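# Reseat two misplaced cartridges flat in the tray

## Task

In the tray that is already partly filled, two cartridges are out of place: one is propped with one end resting on a pocket's rim, and the other is lying on top of neighbouring cartridges. Get each of them lying flat inside a pocket of that same tray with its label facing upward, then open the grippers so neither arm is holding anything at the end.

## Robot and tools

Robot: two 6-joint arms, left_arm and right_arm, each ending in a two-finger parallel gripper. Base poses in the scene frame: left_arm at (-0.008, +0.269, 0) m, quat_wxyz (+0.997, 0, 0, +0.073); right_arm at (-0.026, -0.247, 0) m, quat_wxyz (+0.997, 0, 0, -0.077). The names are labels only, not image sides.

Scene frame: origin on the table surface midway between the arms, +x out over the table, +z up, left_arm on the +y side. All positions are in metres, orientations as quaternions written w first. Gripper frame: fingers point along its +z, and they close and open along its y. The reported end_effector_position is the pinch point between the pads, roughly 1 cm short of the fingertips. Reported hand positions can be off, more so at long reach, and motions tend to finish a centimetre or more off target, usually low.

execute_actions(actions): a list of up to 15 actions. Each action is a table of 1 to 15 rows; each row lasts one 1/30 s control step, and if fewer than 15 rows are given the last one is repeated to fill the action. Every row is a single flat list of 16 numbers covering both arms: left_arm x, y, z, qw, qx, qy, qz, opening, then right_arm's same 8. x, y, z and the quaternion are an absolute target pose for that gripper's pinch point in the scene frame, not an offset. Opening runs from -1 (closed) to +1 (fully open, 0.094 m). A row may add 12 stiffness factors in [0, 1], left_arm's 6 joints then right_arm's 6, base to wrist; each scales that joint's position gain and persists until changed. Any target lying more than 0.6 m from the gripper's current position along any of its own axes gets the action refused for both arms; a malformed action, or a first action failing that check against the last reported state, refuses the whole call. Per control step the command is clipped to 70 mm and 16 degrees from the measured pose, so distant targets need several actions; after an action an arm continues at most to its last clipped pose. To hold an orientation, repeat one fixed quaternion rather than copying the reported one, which drifts. An empty list just returns the state and images.

move(target, speed, blocking): target is one 16-number row laid out as above (optionally plus the 12 stiffness numbers), an absolute pose per arm in the scene frame. Both grippers travel straight lines that finish together, lasting 0.5 to 10 s; longer paths are cut off at 10 s. speed is the path's top speed in m/s, 0.002 to 0.5 (default 0.25); rotation is capped at twice that in rad/s, taking the shorter direction. Openings are applied at the start. Paths ignore obstacles and the other arm, the gripper can lag, wander or overshoot speed, especially with a nearly straight arm. Faster contact hits harder; a target set deeper past the contact presses harder. With blocking=false the call returns after 0.5 s; then only wait or stop are accepted until a result shows the move finished. The extra "move:" line reports how it ended (done, off_target, moving, held, fault) and which limits acted: limits=paced means the pose was clipped; limits=held means a check stopped some steps, after which the arm may jump faster than speed. If only one arm is named, the other ended at rest near its pose. Each gripper's distance from its pose is also given.

wait(seconds): 0 to 10 s, arms keep their last command; returns early if a running move ends. stop(): brakes a running move (needs some room; fingers keep moving). zoom_image(camera, region): enlarges [x0, y0, x1, y1] pixels (at most 504 by 504) of the latest image from cam_high, cam_low, cam_left_wrist or cam_right_wrist; all four are 504x504 and come in that order. read_manual(section): licence texts only, moves nothing. finished_scene(scene): pass the current scene's number; irreversible, and the goal must already hold and keep holding.

Results: a state line per arm (pinch position and quat_wxyz), Joint positions (six joints then the measured opening in metres), joint torques (offset, scaled and noisy, friction included), grip_measured (opening on the command scale, each gripper biased by up to about 1 mm), "Hand target" lines (what the controller is currently driving toward), "pose unreachable" when a clearance check altered or blocked an arm, FAULT lines, and MOTOR HOT warnings.

Gripping: away from ±1 the fingers go to the commanded reading. To hold a part, command roughly 0.03 below grip_measured for a firm grip, less for a gentle one. Pad force tops out near 50 to 62 N, lower on very thin parts, with a brief spike on first contact. Parts held may occasionally be tugged and loose parts nudged.

Joint ranges (rad): waist -2.618 to 3.054, shoulder 0 to 3.142, elbow 0 to 3.142, wrist pitch -1.571 to 1.571, wrist yaw -1.571 to 1.571, wrist roll -2.094 to 2.094. Elbows stop just before full extension. Wrist cameras and mounts stick out near the gripper.

Heat: holding loads warms motors. 75 °C gives a warning; 90 °C stops that arm for 10 s; 100 °C drops the arm until it cools. Any stop is costly.

Avoid: anything leaving the table, dropping or slamming parts, hard pushes, and the arms striking or pressing each other. For a stationary arm, resend its full last reported pose and intended opening every call. Stalled arms keep pressing until a new command. The robot keeps running on the last command while replies are written; less robot time and smooth, low-effort motion are preferred.

Each tool is called after "Request:" by a JSON object that holds its "fn" and its "kwargs", one argument or row to a line.

## Session

I'll start by looking at the scene.

Request:
{"fn": "execute_actions", "kwargs": {
  "actions": []
}}

Scene clock: 0.00 s.
left_arm: end_effector_position=(+0.4432, +0.4809, +0.1748) grip_measured=+1.000 end_effector_quat_wxyz=(+0.383, -0.090, +0.885, -0.250) | right_arm: end_effector_position=(+0.2705, -0.4654, +0.2499) grip_measured=+1.000 end_effector_quat_wxyz=(-0.038, -0.001, +0.740, -0.672)
Joint positions: left_arm=[ 0.564  2.05   1.762 -0.799  0.854  0.284  0.094] | right_arm=[ 0.018  1.566  1.075 -0.372  1.446 -0.77   0.094]
Joint velocities: left_arm=[ 0.002 -0.022 -0.022 -0.051 -0.022 -0.066  0.   ] | right_arm=[-0.032 -0.002 -0.017 -0.066 -0.037 -0.037  0.   ]
Joint torques (N m, as the arm reports them, + toward a larger angle): no reading
Hand target (left_arm): +0.443, +0.480, +0.180; +0.388, -0.085, +0.883, -0.251
Hand target (right_arm): +0.269, -0.465, +0.253; -0.036, +0.006, +0.737, -0.675
Joint stiffness scale: left_arm=[1. 1. 1. 1. 1. 1.] | right_arm=[1. 1. 1. 1. 1. 1.]

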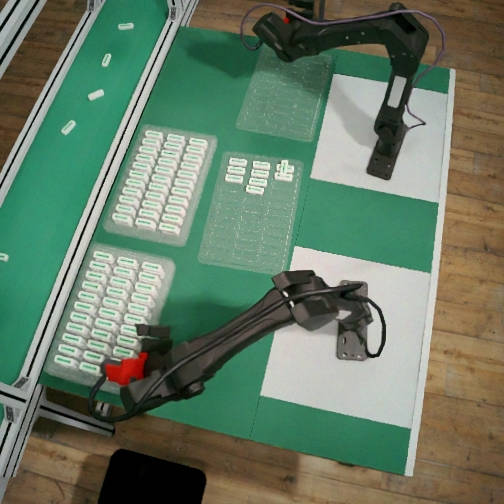

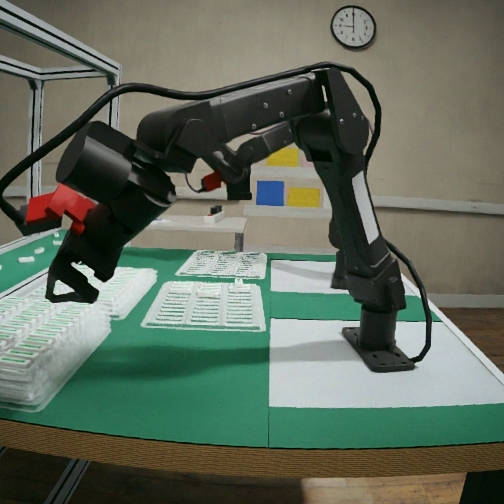

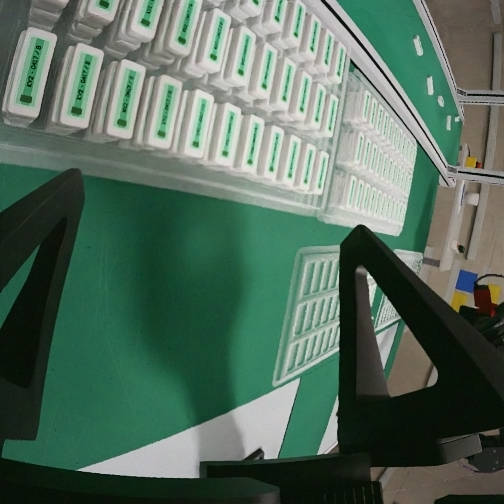

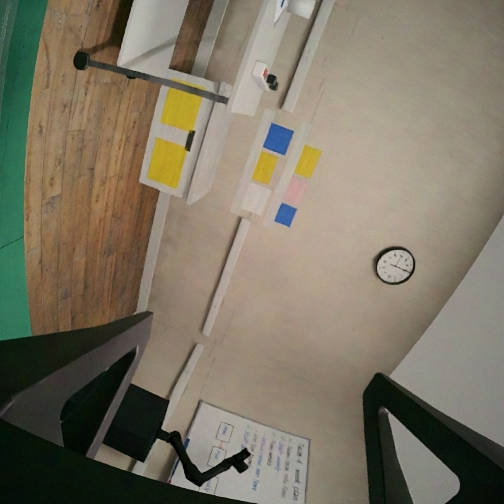

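Request:
{"fn": "zoom_image", "kwargs": {
  "camera": "cam_high",
  "region": [190, 140, 320, 280]
}}

Request:
{"fn": "zoom_image", "kwargs": {
  "camera": "cam_low",
  "region": [130, 240, 280, 340]
}}

Region (190, 140, 320, 280) of cam_high's 504x504 image, scaled by 3.600, with more detail than that image has; it fills the left 468 columns of this view, and the rest is white.

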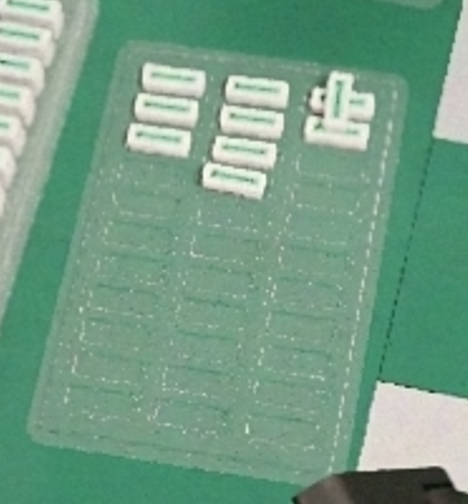

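Region (130, 240, 280, 340) of cam_low's 504x504 image, scaled by 3.360, with more detail than that image has.

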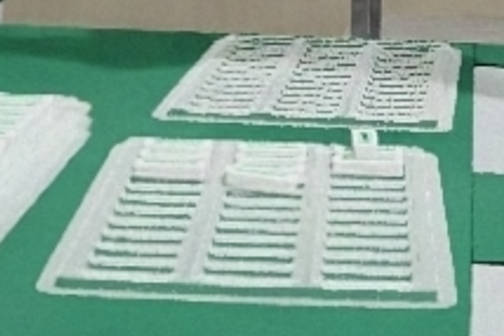

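Request:
{"fn": "move", "kwargs": {
  "target": [0.4432, 0.4809, 0.1748, 0.383, -0.090, 0.885, -0.250, 1.0, 0.25, -0.17, 0.20, 0, 0, 1, 0, 1.0],
  "speed": 0.3
}}

Scene clock: 6.07 s.
left_arm: end_effector_position=(+0.4432, +0.4809, +0.1748) grip_measured=+1.000 end_effector_quat_wxyz=(+0.383, -0.090, +0.885, -0.250) | right_arm: end_effector_position=(+0.2479, -0.1789, +0.1962) grip_measured=+1.000 end_effector_quat_wxyz=(+0.005, +0.001, +1.000, -0.011)
Joint positions: left_arm=[ 0.564  2.05   1.762 -0.799  0.854  0.284  0.094] | right_arm=[ 0.409  1.635  1.645 -1.577  0.023  0.258  0.094]
Joint velocities: left_arm=[-0.002  0.002 -0.007 -0.007  0.022  0.007  0.   ] | right_arm=[ 0.012  0.007 -0.012 -0.007  0.022  0.037  0.   ]
Joint torques (N m, as the arm reports them, + toward a larger angle): left_arm=[  0.05 -10.34   6.12   1.19   0.37  -0.02] | right_arm=[ 0.75 -6.03  8.96  0.36 -0.09 -0.02]
Hand target (left_arm): +0.443, +0.481, +0.175; +0.383, -0.090, +0.885, -0.250
Hand target (right_arm): +0.249, -0.173, +0.199; +0.004, +0.000, +1.000, -0.003
Off the commanded pose (left_arm): 0.000 m, 0 deg.
Off the commanded pose (right_arm): 0.010 m, 1 deg.
Joint stiffness scale: left_arm=[1. 1. 1. 1. 1. 1.] | right_arm=[1. 1. 1. 1. 1. 1.]
joint sent to its limit (right arm) — the command would take joint 4 (wrist pitch) past its lower limit, so that joint was sent only as far as its limit.
move: done

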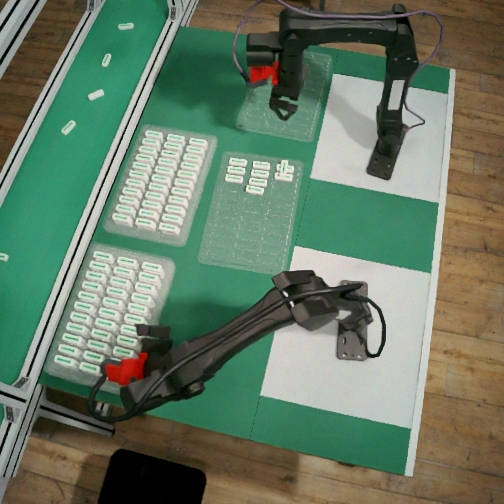

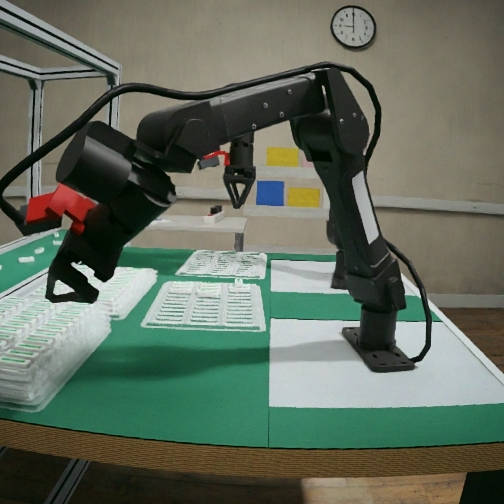

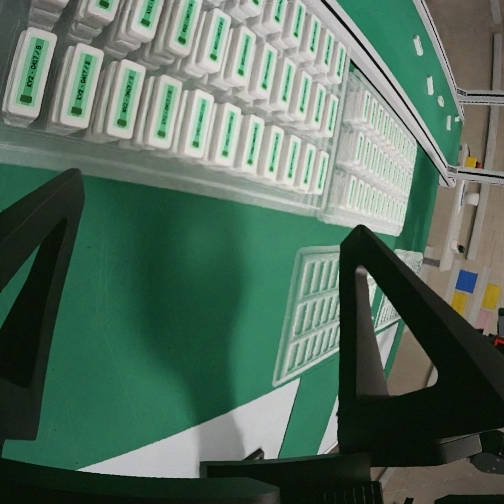

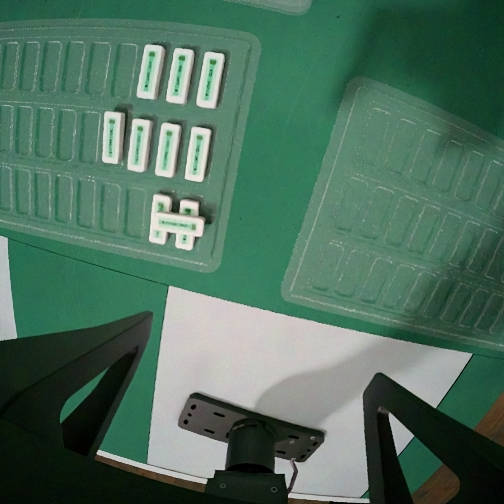

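Request:
{"fn": "move", "kwargs": {
  "target": [0.4432, 0.4809, 0.1748, 0.383, -0.090, 0.885, -0.250, 1.0, 0.25, -0.10, 0.13, 0, 0, 1, 0, 1.0],
  "speed": 0.25
}}

Scene clock: 8.63 s.
left_arm: end_effector_position=(+0.4432, +0.4809, +0.1748) grip_measured=+1.000 end_effector_quat_wxyz=(+0.383, -0.090, +0.885, -0.250) | right_arm: end_effector_position=(+0.2497, -0.1034, +0.1318) grip_measured=+1.000 end_effector_quat_wxyz=(-0.001, -0.002, +1.000, -0.005)
Joint positions: left_arm=[ 0.564  2.05   1.762 -0.799  0.854  0.284  0.094] | right_arm=[ 0.637  1.725  1.488 -1.341  0.008  0.479  0.094]
Joint velocities: left_arm=[-0.017 -0.007 -0.002  0.037  0.022 -0.066  0.   ] | right_arm=[-0.012  0.002 -0.007 -0.007  0.007  0.022  0.   ]
Joint torques (N m, as the arm reports them, + toward a larger angle): left_arm=[  0.06 -10.34   6.13   1.19   0.36  -0.01] | right_arm=[ 0.41 -7.85  7.03  0.54  0.06  0.06]
Hand target (left_arm): +0.443, +0.481, +0.175; +0.383, -0.090, +0.885, -0.250
Hand target (right_arm): +0.251, -0.101, +0.130; +0.002, -0.000, +1.000, -0.002
Off the commanded pose (left_arm): 0.000 m, 0 deg.
Off the commanded pose (right_arm): 0.004 m, 1 deg.
Joint stiffness scale: left_arm=[1. 1. 1. 1. 1. 1.] | right_arm=[1. 1. 1. 1. 1. 1.]
move: done

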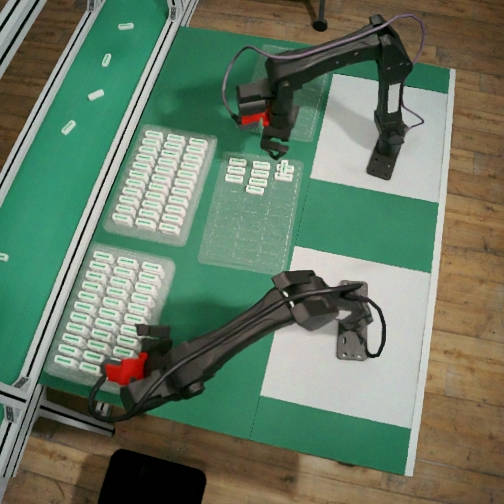

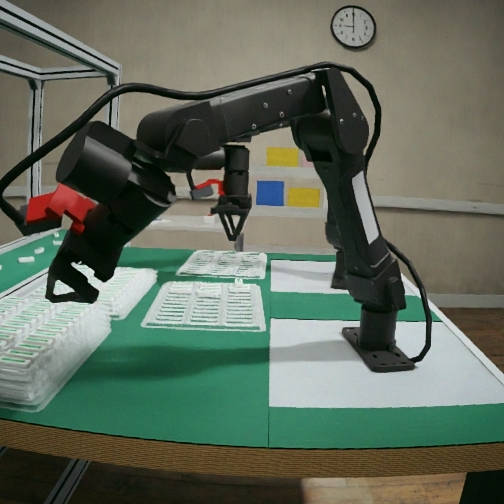

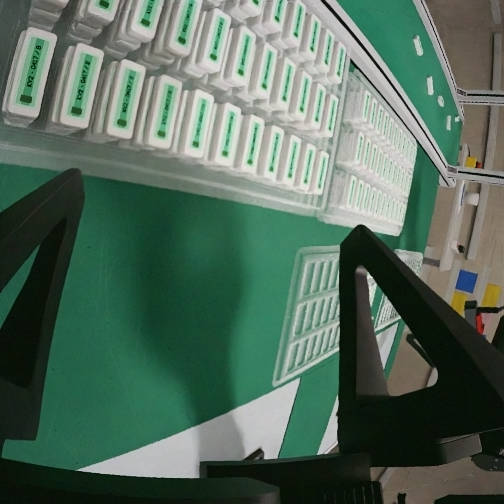

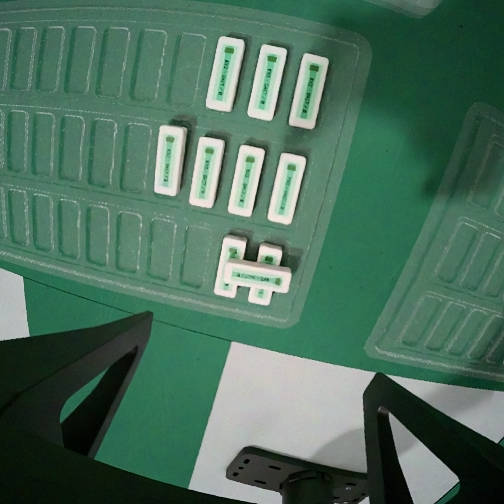

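Request:
{"fn": "zoom_image", "kwargs": {
  "camera": "cam_right_wrist",
  "region": [100, 20, 380, 330]
}}

Region (100, 20, 380, 330) of cam_right_wrist's 504x504 image, scaled by 1.626, with more detail than that image has; it fills the left 455 columns of this view, and the rest is white.

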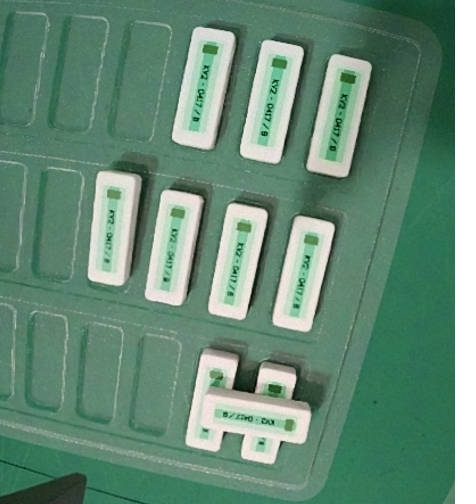

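Request:
{"fn": "zoom_image", "kwargs": {
  "camera": "cam_right_wrist",
  "region": [140, 25, 340, 235]
}}

Request:
{"fn": "zoom_image", "kwargs": {
  "camera": "cam_right_wrist",
  "region": [130, 200, 310, 330]
}}

Region (140, 25, 340, 235) of cam_right_wrist's 504x504 image, scaled by 2.400, with more detail than that image has; it fills the left 480 columns of this view, and the rest is white.

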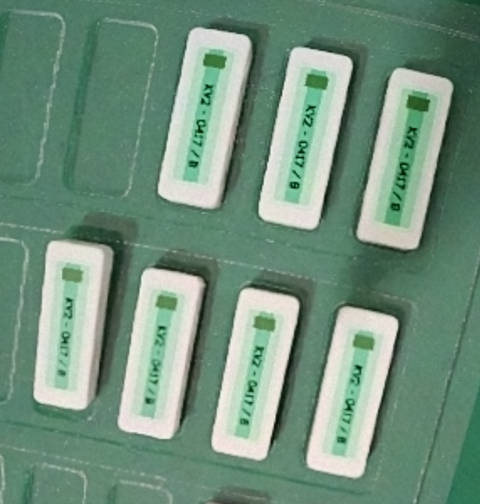

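Region (130, 200, 310, 330) of cam_right_wrist's 504x504 image, scaled by 2.800, with more detail than that image has.

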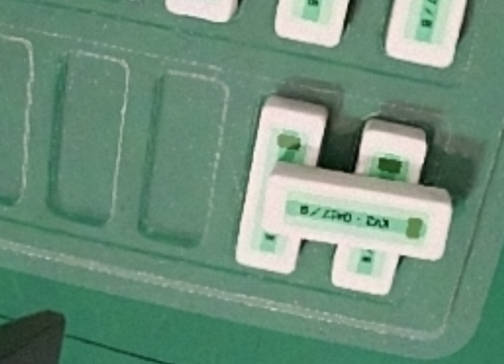

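Request:
{"fn": "move", "kwargs": {
  "target": [0.4432, 0.4809, 0.1748, 0.383, -0.090, 0.885, -0.250, 1.0, 0.23, -0.105, 0.075, 0, 0.6756, 0.7373, 0, 0.0],
  "speed": 0.4
}}

Scene clock: 20.47 s.
left_arm: end_effector_position=(+0.4432, +0.4809, +0.1748) grip_measured=+1.000 end_effector_quat_wxyz=(+0.383, -0.090, +0.885, -0.250) | right_arm: end_effector_position=(+0.2333, -0.1061, +0.0743) grip_measured=+0.002 end_effector_quat_wxyz=(-0.003, +0.676, +0.737, -0.002)
Joint positions: left_arm=[ 0.564  2.05   1.762 -0.799  0.854  0.284  0.094] | right_arm=[ 0.647  1.69   1.218 -1.105 -0.004  1.978  0.047]
Joint velocities: left_arm=[ 0.007 -0.012 -0.012  0.022 -0.037  0.007  0.   ] | right_arm=[ 0.022 -0.012 -0.017 -0.037  0.007  0.007 -0.001]
Joint torques (N m, as the arm reports them, + toward a larger angle): left_arm=[  0.03 -10.33   6.12   1.19   0.36  -0.01] | right_arm=[ 0.93 -8.92  5.97  0.5   0.02  0.01]
Hand target (left_arm): +0.443, +0.481, +0.175; +0.383, -0.090, +0.885, -0.250
Hand target (right_arm): +0.230, -0.105, +0.075; -0.000, +0.676, +0.737, -0.000
Off the commanded pose (left_arm): 0.000 m, 0 deg.
Off the commanded pose (right_arm): 0.004 m, 0 deg.
Joint stiffness scale: left_arm=[1. 1. 1. 1. 1. 1.] | right_arm=[1. 1. 1. 1. 1. 1.]
move: done

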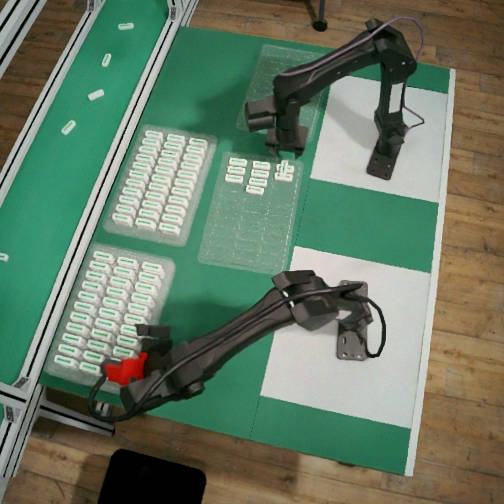

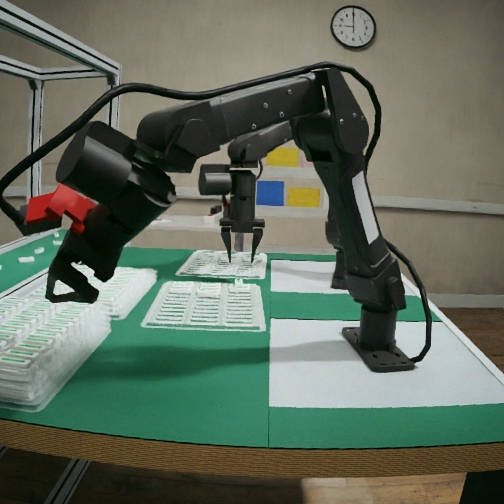

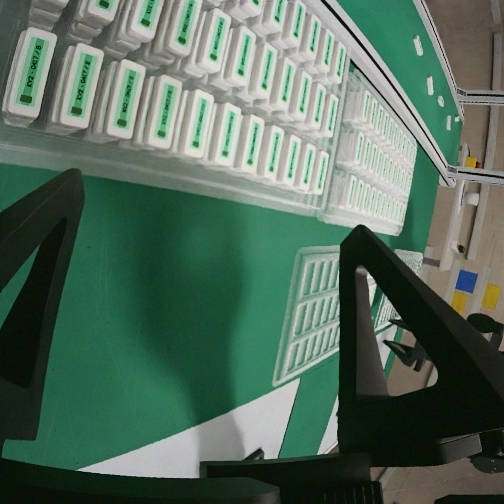

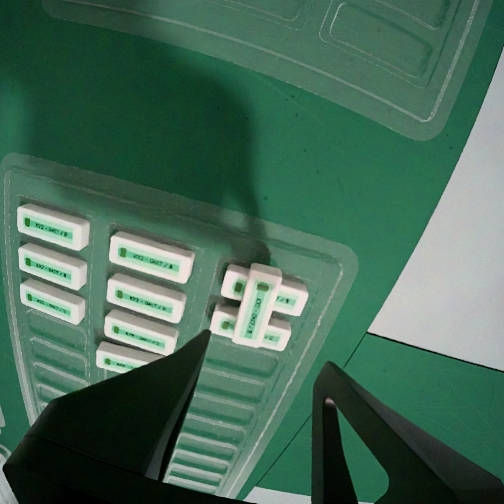

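Request:
{"fn": "zoom_image", "kwargs": {
  "camera": "cam_low",
  "region": [160, 220, 280, 310]
}}

Request:
{"fn": "zoom_image", "kwargs": {
  "camera": "cam_right_wrist",
  "region": [170, 230, 370, 410]
}}

Region (160, 220, 280, 310) of cam_low's 504x504 image, scaled by 4.200, with more detail than that image has; it fills the top 378 rows of this view, and the rest is white.

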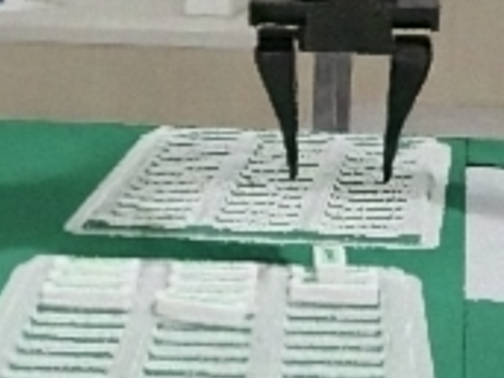

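Region (170, 230, 370, 410) of cam_right_wrist's 504x504 image, scaled by 2.520, with more detail than that image has; it fills the top 454 rows of this view, and the rest is white.

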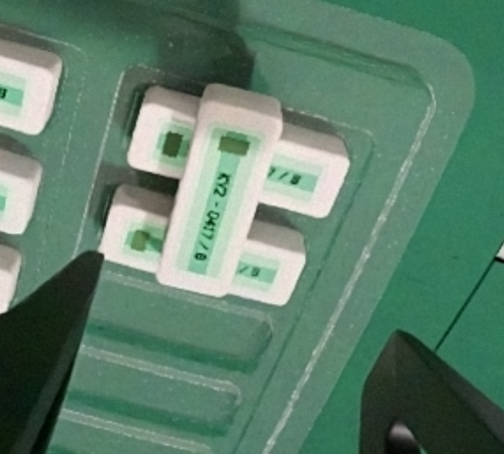

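Request:
{"fn": "move", "kwargs": {
  "target": [0.4432, 0.4809, 0.1748, 0.383, -0.090, 0.885, -0.250, 1.0, 0.236, -0.099, 0.05, 0, 0.6756, 0.7373, 0, -0.1],
  "speed": 0.1
}}

Scene clock: 22.53 s.
left_arm: end_effector_position=(+0.4432, +0.4809, +0.1748) grip_measured=+1.000 end_effector_quat_wxyz=(+0.383, -0.090, +0.885, -0.250) | right_arm: end_effector_position=(+0.2395, -0.0995, +0.0551) grip_measured=-0.099 end_effector_quat_wxyz=(+0.000, +0.677, +0.736, +0.007)
Joint positions: left_arm=[ 0.564  2.05   1.762 -0.799  0.854  0.284  0.094] | right_arm=[ 0.657  1.723  1.176 -1.011 -0.004  1.989  0.042]
Joint velocities: left_arm=[-0.017 -0.012  0.007 -0.037  0.007 -0.007  0.   ] | right_arm=[-0.002 -0.027  0.002  0.007  0.081 -0.022 -0.   ]
Joint torques (N m, as the arm reports them, + toward a larger angle): left_arm=[  0.04 -10.32   6.12   1.19   0.36  -0.02] | right_arm=[ 0.58 -7.07  6.29  0.54  0.06  0.05]
Hand target (left_arm): +0.443, +0.481, +0.175; +0.383, -0.090, +0.885, -0.250
Hand target (right_arm): +0.236, -0.099, +0.050; +0.000, +0.675, +0.737, +0.000
Off the commanded pose (left_arm): 0.000 m, 0 deg.
Off the commanded pose (right_arm): 0.006 m, 1 deg.
Joint stiffness scale: left_arm=[1. 1. 1. 1. 1. 1.] | right_arm=[1. 1. 1. 1. 1. 1.]
move: done

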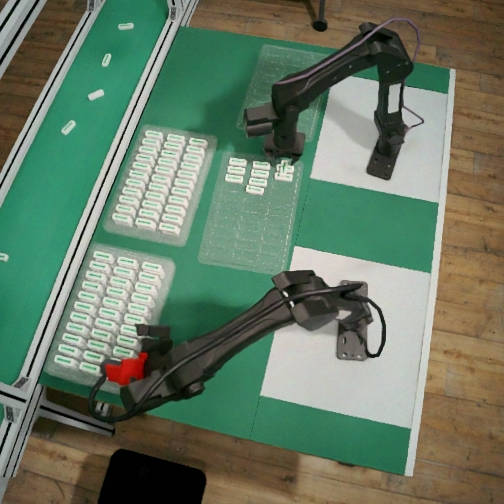

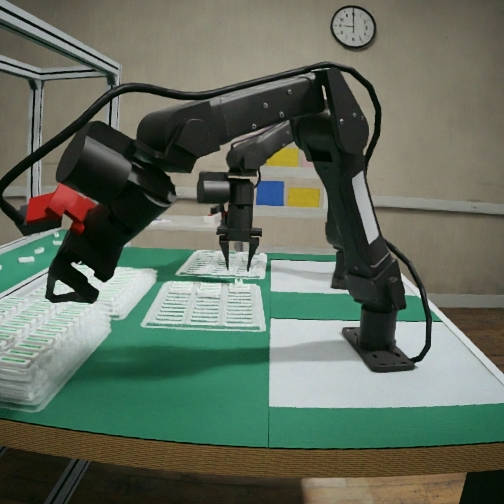

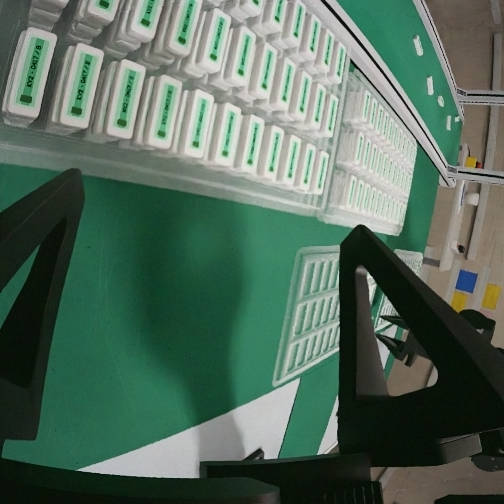

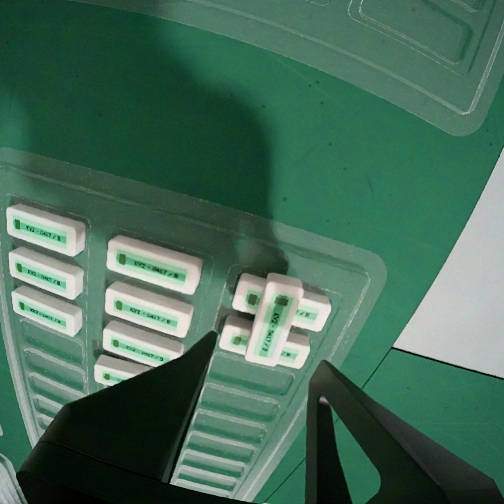

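Request:
{"fn": "zoom_image", "kwargs": {
  "camera": "cam_low",
  "region": [190, 235, 280, 305]
}}

Request:
{"fn": "zoom_image", "kwargs": {
  "camera": "cam_right_wrist",
  "region": [190, 250, 370, 410]
}}

Region (190, 235, 280, 305) of cam_low's 504x504 image, scaled by 5.600, with more detail than that image has.

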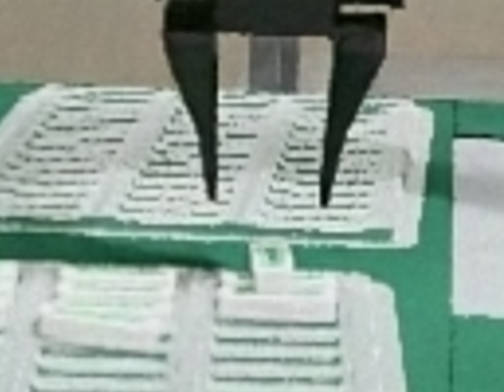

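Region (190, 250, 370, 410) of cam_right_wrist's 504x504 image, scaled by 2.800, with more detail than that image has.

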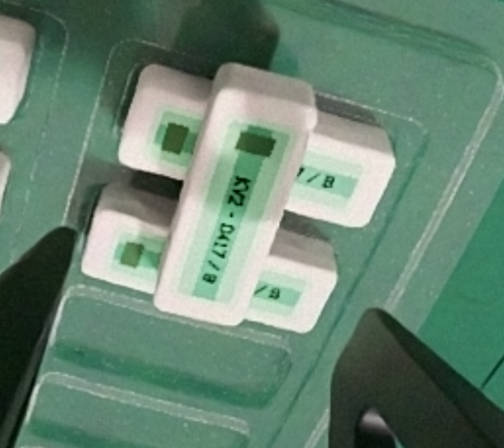

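Request:
{"fn": "move", "kwargs": {
  "target": [0.4432, 0.4809, 0.1748, 0.383, -0.090, 0.885, -0.250, 1.0, 0.235, -0.096, 0.032, 0, 0.6756, 0.7373, 0, -0.25],
  "speed": 0.05
}}

Request:
{"fn": "zoom_image", "kwargs": {
  "camera": "cam_low",
  "region": [190, 235, 280, 305]
}}

Request:
{"fn": "zoom_image", "kwargs": {
  "camera": "cam_right_wrist",
  "region": [190, 250, 370, 410]
}}

Scene clock: 24.83 s.
left_arm: end_effector_position=(+0.4432, +0.4809, +0.1748) grip_measured=+1.000 end_effector_quat_wxyz=(+0.383, -0.090, +0.885, -0.250) | right_arm: end_effector_position=(+0.2390, -0.0962, +0.0375) grip_measured=-0.249 end_effector_quat_wxyz=(+0.000, +0.677, +0.736, +0.008)
Joint positions: left_arm=[ 0.564  2.05   1.762 -0.799  0.854  0.284  0.094] | right_arm=[ 0.667  1.748  1.132 -0.94  -0.004  1.999  0.035]
Joint velocities: left_arm=[-0.002  0.002 -0.007 -0.022 -0.007  0.037  0.   ] | right_arm=[-0.002  0.007  0.002  0.066  0.007  0.081  0.   ]
Joint torques (N m, as the arm reports them, + toward a larger angle): left_arm=[  0.04 -10.33   6.11   1.19   0.37  -0.02] | right_arm=[ 1.   -7.13  6.36  0.48  0.04  0.02]
Hand target (left_arm): +0.443, +0.481, +0.175; +0.383, -0.090, +0.885, -0.250
Hand target (right_arm): +0.235, -0.096, +0.032; +0.000, +0.675, +0.737, -0.000
Off the commanded pose (left_arm): 0.000 m, 0 deg.
Off the commanded pose (right_arm): 0.007 m, 1 deg.
Joint stiffness scale: left_arm=[1. 1. 1. 1. 1. 1.] | right_arm=[1. 1. 1. 1. 1. 1.]
move: done

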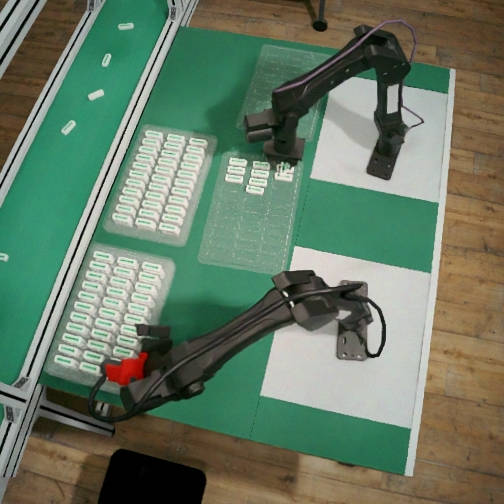

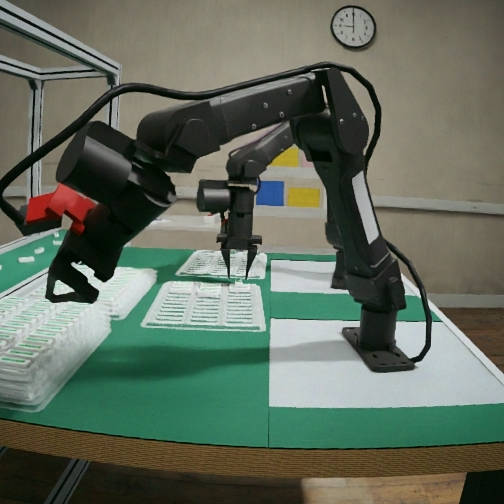

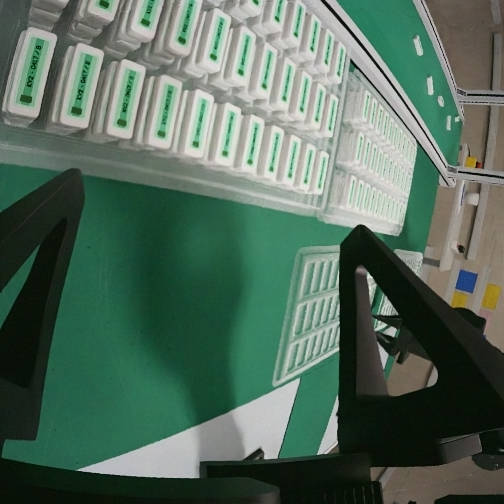

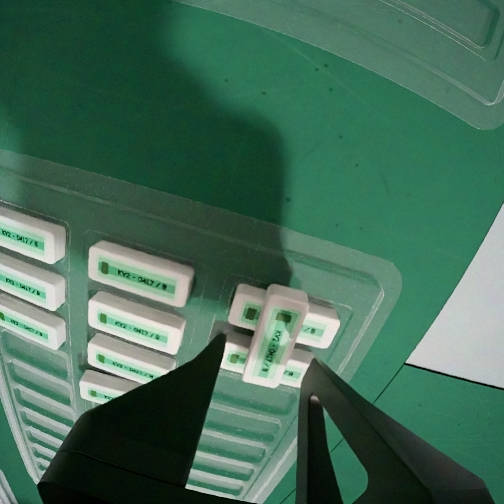

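Region (190, 235, 280, 305) of cam_low's 504x504 image, scaled by 5.600, with more detail than that image has.

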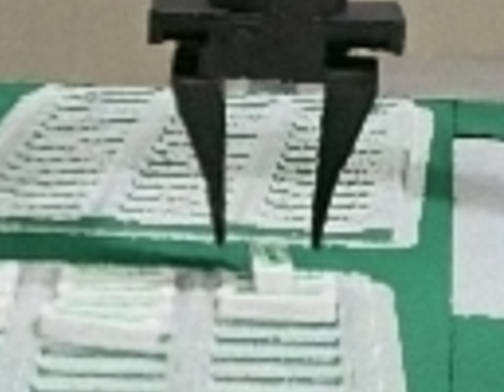

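Region (190, 250, 370, 410) of cam_right_wrist's 504x504 image, scaled by 2.800, with more detail than that image has.

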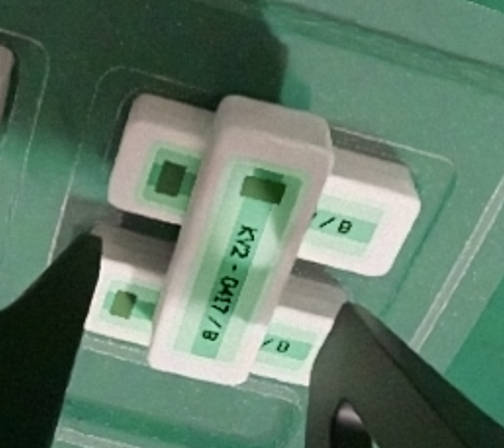

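Request:
{"fn": "move", "kwargs": {
  "target": [0.4432, 0.4809, 0.1748, 0.383, -0.090, 0.885, -0.250, 1.0, 0.2336, -0.096, 0.0225, 0, 0.6756, 0.7373, 0, -0.35],
  "speed": 0.03
}}

Request:
{"fn": "zoom_image", "kwargs": {
  "camera": "cam_low",
  "region": [190, 235, 280, 305]
}}

Request:
{"fn": "zoom_image", "kwargs": {
  "camera": "cam_right_wrist",
  "region": [190, 250, 370, 410]
}}

Scene clock: 26.67 s.
left_arm: end_effector_position=(+0.4432, +0.4809, +0.1748) grip_measured=+1.000 end_effector_quat_wxyz=(+0.383, -0.090, +0.885, -0.250) | right_arm: end_effector_position=(+0.2389, -0.0963, +0.0291) grip_measured=-0.349 end_effector_quat_wxyz=(+0.001, +0.678, +0.735, +0.010)
Joint positions: left_arm=[ 0.564  2.05   1.762 -0.799  0.854  0.284  0.094] | right_arm=[ 0.667  1.756  1.106 -0.902 -0.004  2.002  0.031]
Joint velocities: left_arm=[ 0.002  0.002 -0.002 -0.066 -0.007 -0.022  0.   ] | right_arm=[ 0.012  0.002 -0.017 -0.037 -0.095 -0.081 -0.   ]
Joint torques (N m, as the arm reports them, + toward a larger angle): left_arm=[  0.03 -10.32   6.12   1.2    0.36  -0.02] | right_arm=[ 0.98 -6.83  5.9   0.53  0.04  0.03]
Hand target (left_arm): +0.443, +0.481, +0.175; +0.383, -0.090, +0.885, -0.250
Hand target (right_arm): +0.234, -0.096, +0.023; +0.000, +0.676, +0.737, +0.000
Off the commanded pose (left_arm): 0.000 m, 0 deg.
Off the commanded pose (right_arm): 0.008 m, 1 deg.
Joint stiffness scale: left_arm=[1. 1. 1. 1. 1. 1.] | right_arm=[1. 1. 1. 1. 1. 1.]
move: done

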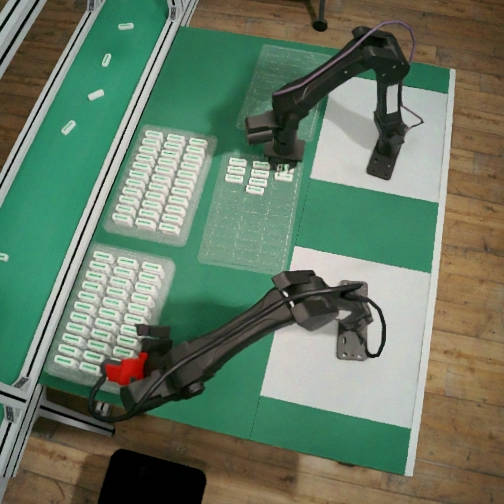

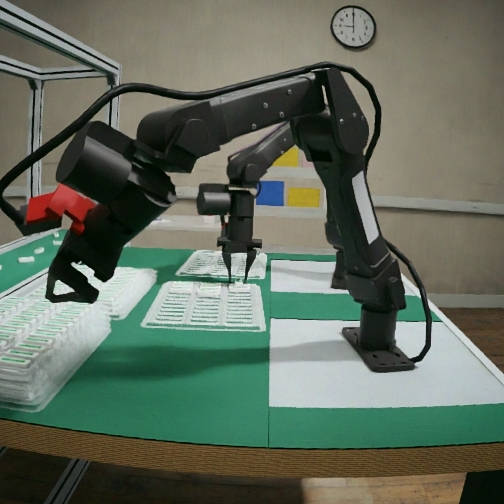

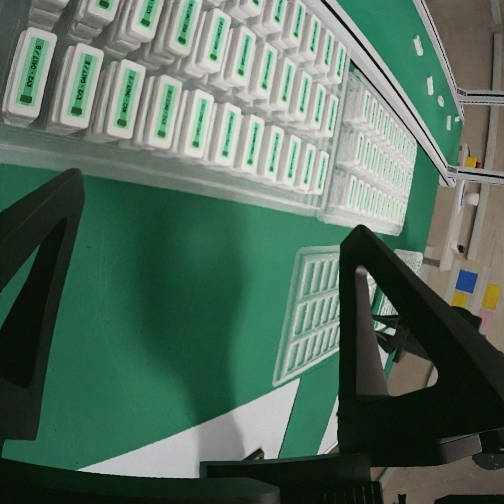

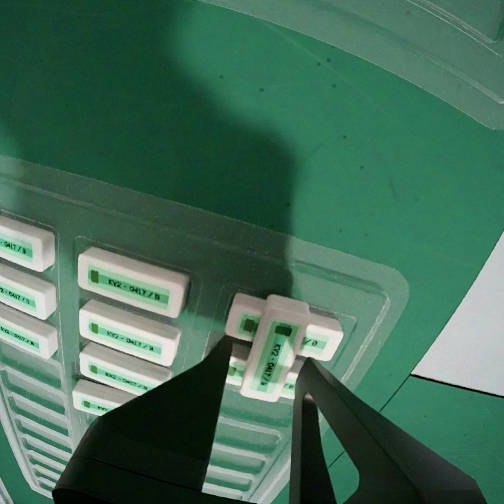

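Region (190, 235, 280, 305) of cam_low's 504x504 image, scaled by 5.600, with more detail than that image has.

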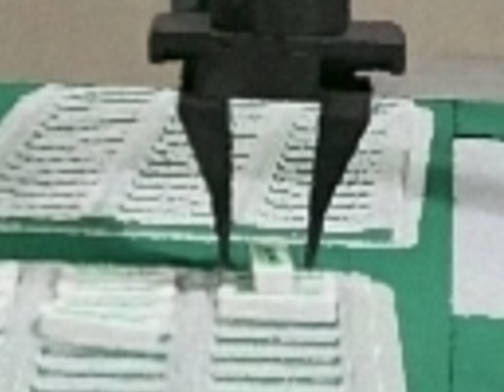

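Region (190, 250, 370, 410) of cam_right_wrist's 504x504 image, scaled by 2.800, with more detail than that image has.

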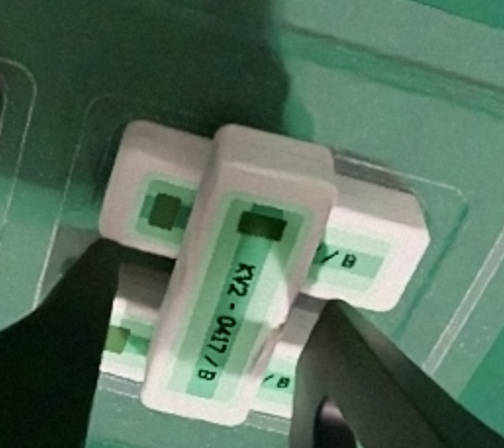

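Request:
{"fn": "move", "kwargs": {
  "target": [0.4432, 0.4809, 0.1748, 0.383, -0.090, 0.885, -0.250, 1.0, 0.2325, -0.096, 0.0200, 0, 0.6756, 0.7373, 0, -0.45],
  "speed": 0.02
}}

Request:
{"fn": "zoom_image", "kwargs": {
  "camera": "cam_low",
  "region": [190, 235, 280, 305]
}}

Request:
{"fn": "zoom_image", "kwargs": {
  "camera": "cam_right_wrist",
  "region": [190, 250, 370, 410]
}}

Scene clock: 37.30 s.
left_arm: end_effector_position=(+0.4432, +0.4809, +0.1748) grip_measured=+1.000 end_effector_quat_wxyz=(+0.383, -0.090, +0.885, -0.250) | right_arm: end_effector_position=(+0.2385, -0.0965, +0.0268) grip_measured=-0.449 end_effector_quat_wxyz=(+0.001, +0.678, +0.735, +0.011)
Joint positions: left_arm=[ 0.564  2.05   1.762 -0.799  0.854  0.284  0.094] | right_arm=[ 0.667  1.756  1.096 -0.889 -0.004  2.004  0.026]
Joint velocities: left_arm=[ 0.002 -0.012 -0.002 -0.051 -0.081 -0.051  0.   ] | right_arm=[-0.017  0.002 -0.012  0.037 -0.081 -0.007 -0.001]
Joint torques (N m, as the arm reports them, + toward a larger angle): left_arm=[  0.03 -10.33   6.11   1.19   0.37  -0.02] | right_arm=[ 1.12 -6.8   5.9   0.53  0.01  0.06]
Hand target (left_arm): +0.443, +0.481, +0.175; +0.383, -0.090, +0.885, -0.250
Hand target (right_arm): +0.232, -0.096, +0.020; +0.000, +0.675, +0.737, -0.000
Off the commanded pose (left_arm): 0.000 m, 0 deg.
Off the commanded pose (right_arm): 0.009 m, 1 deg.
Joint stiffness scale: left_arm=[1. 1. 1. 1. 1. 1.] | right_arm=[1. 1. 1. 1. 1. 1.]
move: done

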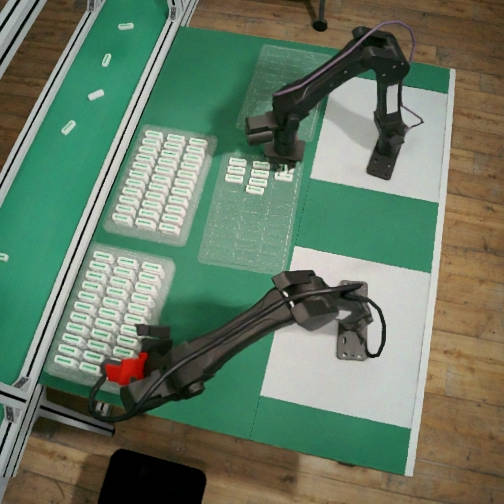

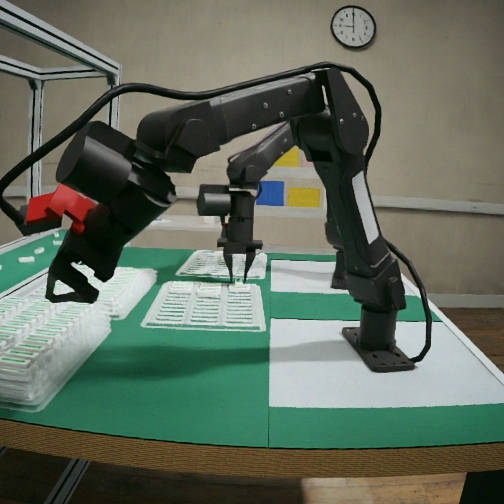

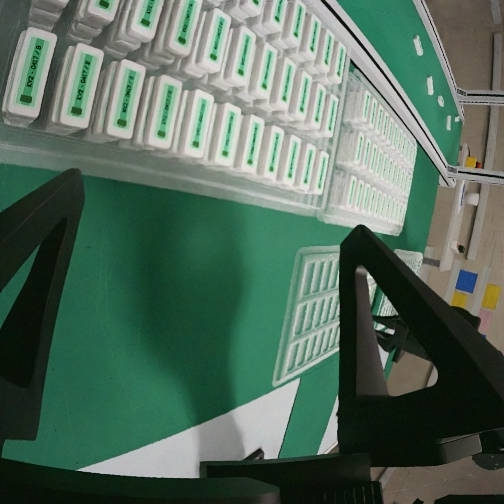

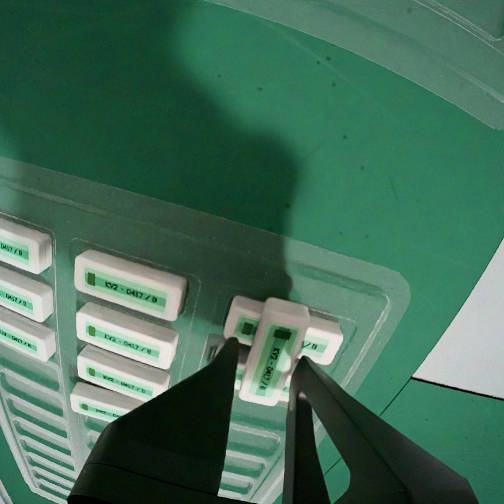

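Region (190, 235, 280, 305) of cam_low's 504x504 image, scaled by 5.600, with more detail than that image has.

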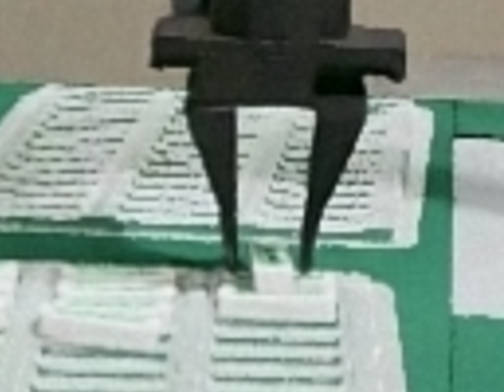

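Region (190, 250, 370, 410) of cam_right_wrist's 504x504 image, scaled by 2.800, with more detail than that image has.

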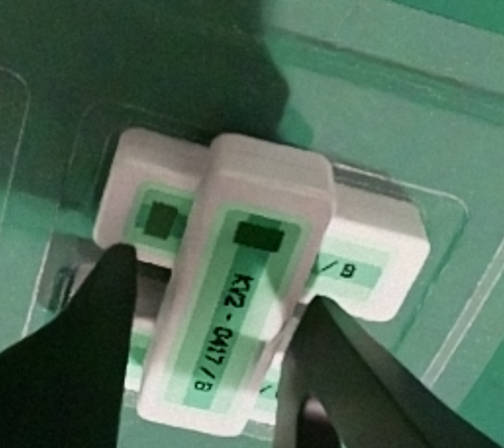

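Request:
{"fn": "execute_actions", "kwargs": {
  "actions": [
    [[0.4432,0.4809,0.1748,0.383,-0.090,0.885,-0.250,1.0,0.2325,-0.096,0.0200,0,0.6756,0.7373,0,-0.48],[0.4432,0.4809,0.1748,0.383,-0.090,0.885,-0.250,1.0,0.2325,-0.096,0.0200,0,0.6756,0.7373,0,-0.51],[0.4432,0.4809,0.1748,0.383,-0.090,0.885,-0.250,1.0,0.2325,-0.096,0.0200,0,0.6756,0.7373,0,-0.54],[0.4432,0.4809,0.1748,0.383,-0.090,0.885,-0.250,1.0,0.2325,-0.096,0.0200,0,0.6756,0.7373,0,-0.56],[0.4432,0.4809,0.1748,0.383,-0.090,0.885,-0.250,1.0,0.2325,-0.096,0.0200,0,0.6756,0.7373,0,-0.58],[0.4432,0.4809,0.1748,0.383,-0.090,0.885,-0.250,1.0,0.2325,-0.096,0.0200,0,0.6756,0.7373,0,-0.60],[0.4432,0.4809,0.1748,0.383,-0.090,0.885,-0.250,1.0,0.2325,-0.096,0.0200,0,0.6756,0.7373,0,-0.615],[0.4432,0.4809,0.1748,0.383,-0.090,0.885,-0.250,1.0,0.2325,-0.096,0.0200,0,0.6756,0.7373,0,-0.63],[0.4432,0.4809,0.1748,0.383,-0.090,0.885,-0.250,1.0,0.2325,-0.096,0.0200,0,0.6756,0.7373,0,-0.64],[0.4432,0.4809,0.1748,0.383,-0.090,0.885,-0.250,1.0,0.2325,-0.096,0.0200,0,0.6756,0.7373,0,-0.65],[0.4432,0.4809,0.1748,0.383,-0.090,0.885,-0.250,1.0,0.2325,-0.096,0.0200,0,0.6756,0.7373,0,-0.66],[0.4432,0.4809,0.1748,0.383,-0.090,0.885,-0.250,1.0,0.2325,-0.096,0.0200,0,0.6756,0.7373,0,-0.67],[0.4432,0.4809,0.1748,0.383,-0.090,0.885,-0.250,1.0,0.2325,-0.096,0.0200,0,0.6756,0.7373,0,-0.68]]
  ]
}}

Request:
{"fn": "zoom_image", "kwargs": {
  "camera": "cam_right_wrist",
  "region": [190, 250, 370, 410]
}}

Scene clock: 39.10 s.
left_arm: end_effector_position=(+0.4432, +0.4809, +0.1748) grip_measured=+1.000 end_effector_quat_wxyz=(+0.383, -0.090, +0.885, -0.250) | right_arm: end_effector_position=(+0.2385, -0.0965, +0.0268) grip_measured=-0.668 end_effector_quat_wxyz=(+0.001, +0.678, +0.735, +0.011)
Joint positions: left_arm=[ 0.564  2.05   1.762 -0.799  0.854  0.284  0.094] | right_arm=[ 0.667  1.756  1.096 -0.889 -0.004  2.004  0.016]
Joint velocities: left_arm=[ 0.002 -0.017 -0.002  0.051 -0.007  0.11   0.   ] | right_arm=[ 0.007  0.007 -0.002 -0.007  0.007 -0.007 -0.001]
Joint torques (N m, as the arm reports them, + toward a larger angle): left_arm=[  0.05 -10.33   6.11   1.19   0.37  -0.01] | right_arm=[ 1.15 -6.83  5.96  0.55  0.06  0.05]
Hand target (left_arm): +0.443, +0.481, +0.175; +0.383, -0.090, +0.885, -0.250
Hand target (right_arm): +0.232, -0.096, +0.020; +0.000, +0.675, +0.737, -0.000
Off the commanded pose (left_arm): 0.000 m, 0 deg.
Off the commanded pose (right_arm): 0.009 m, 1 deg.
Joint stiffness scale: left_arm=[1. 1. 1. 1. 1. 1.] | right_arm=[1. 1. 1. 1. 1. 1.]

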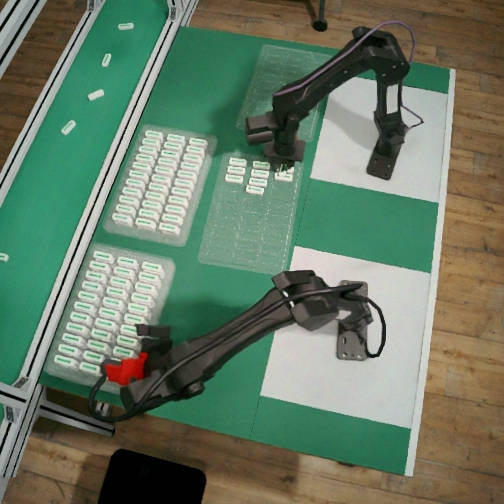

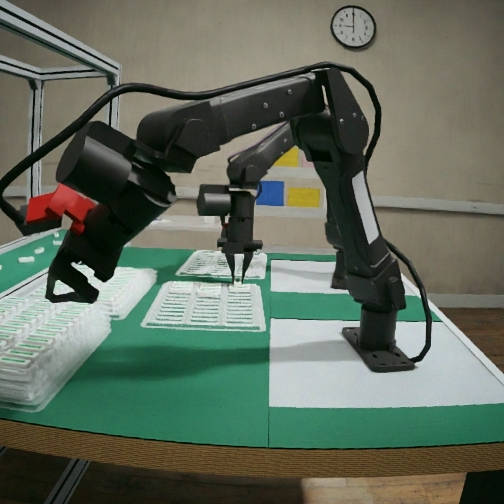

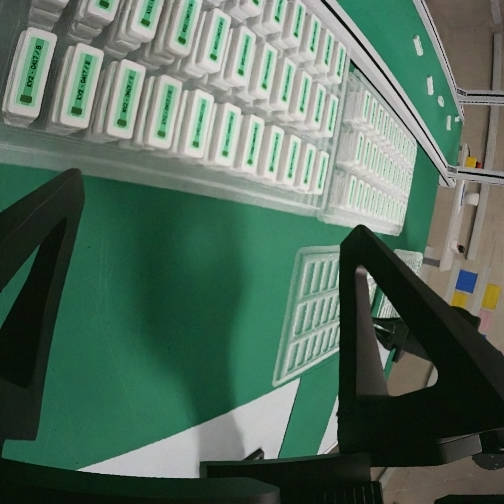

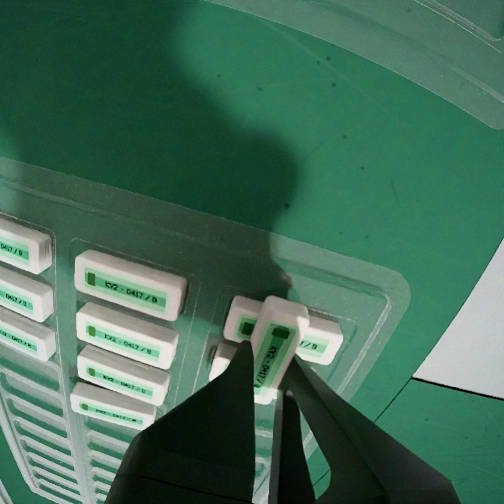

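Region (190, 250, 370, 410) of cam_right_wrist's 504x504 image, scaled by 2.800, with more detail than that image has.

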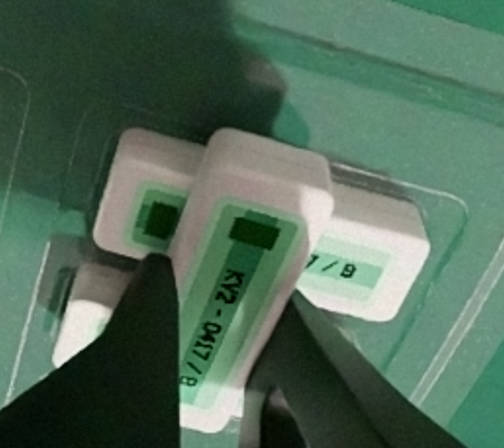

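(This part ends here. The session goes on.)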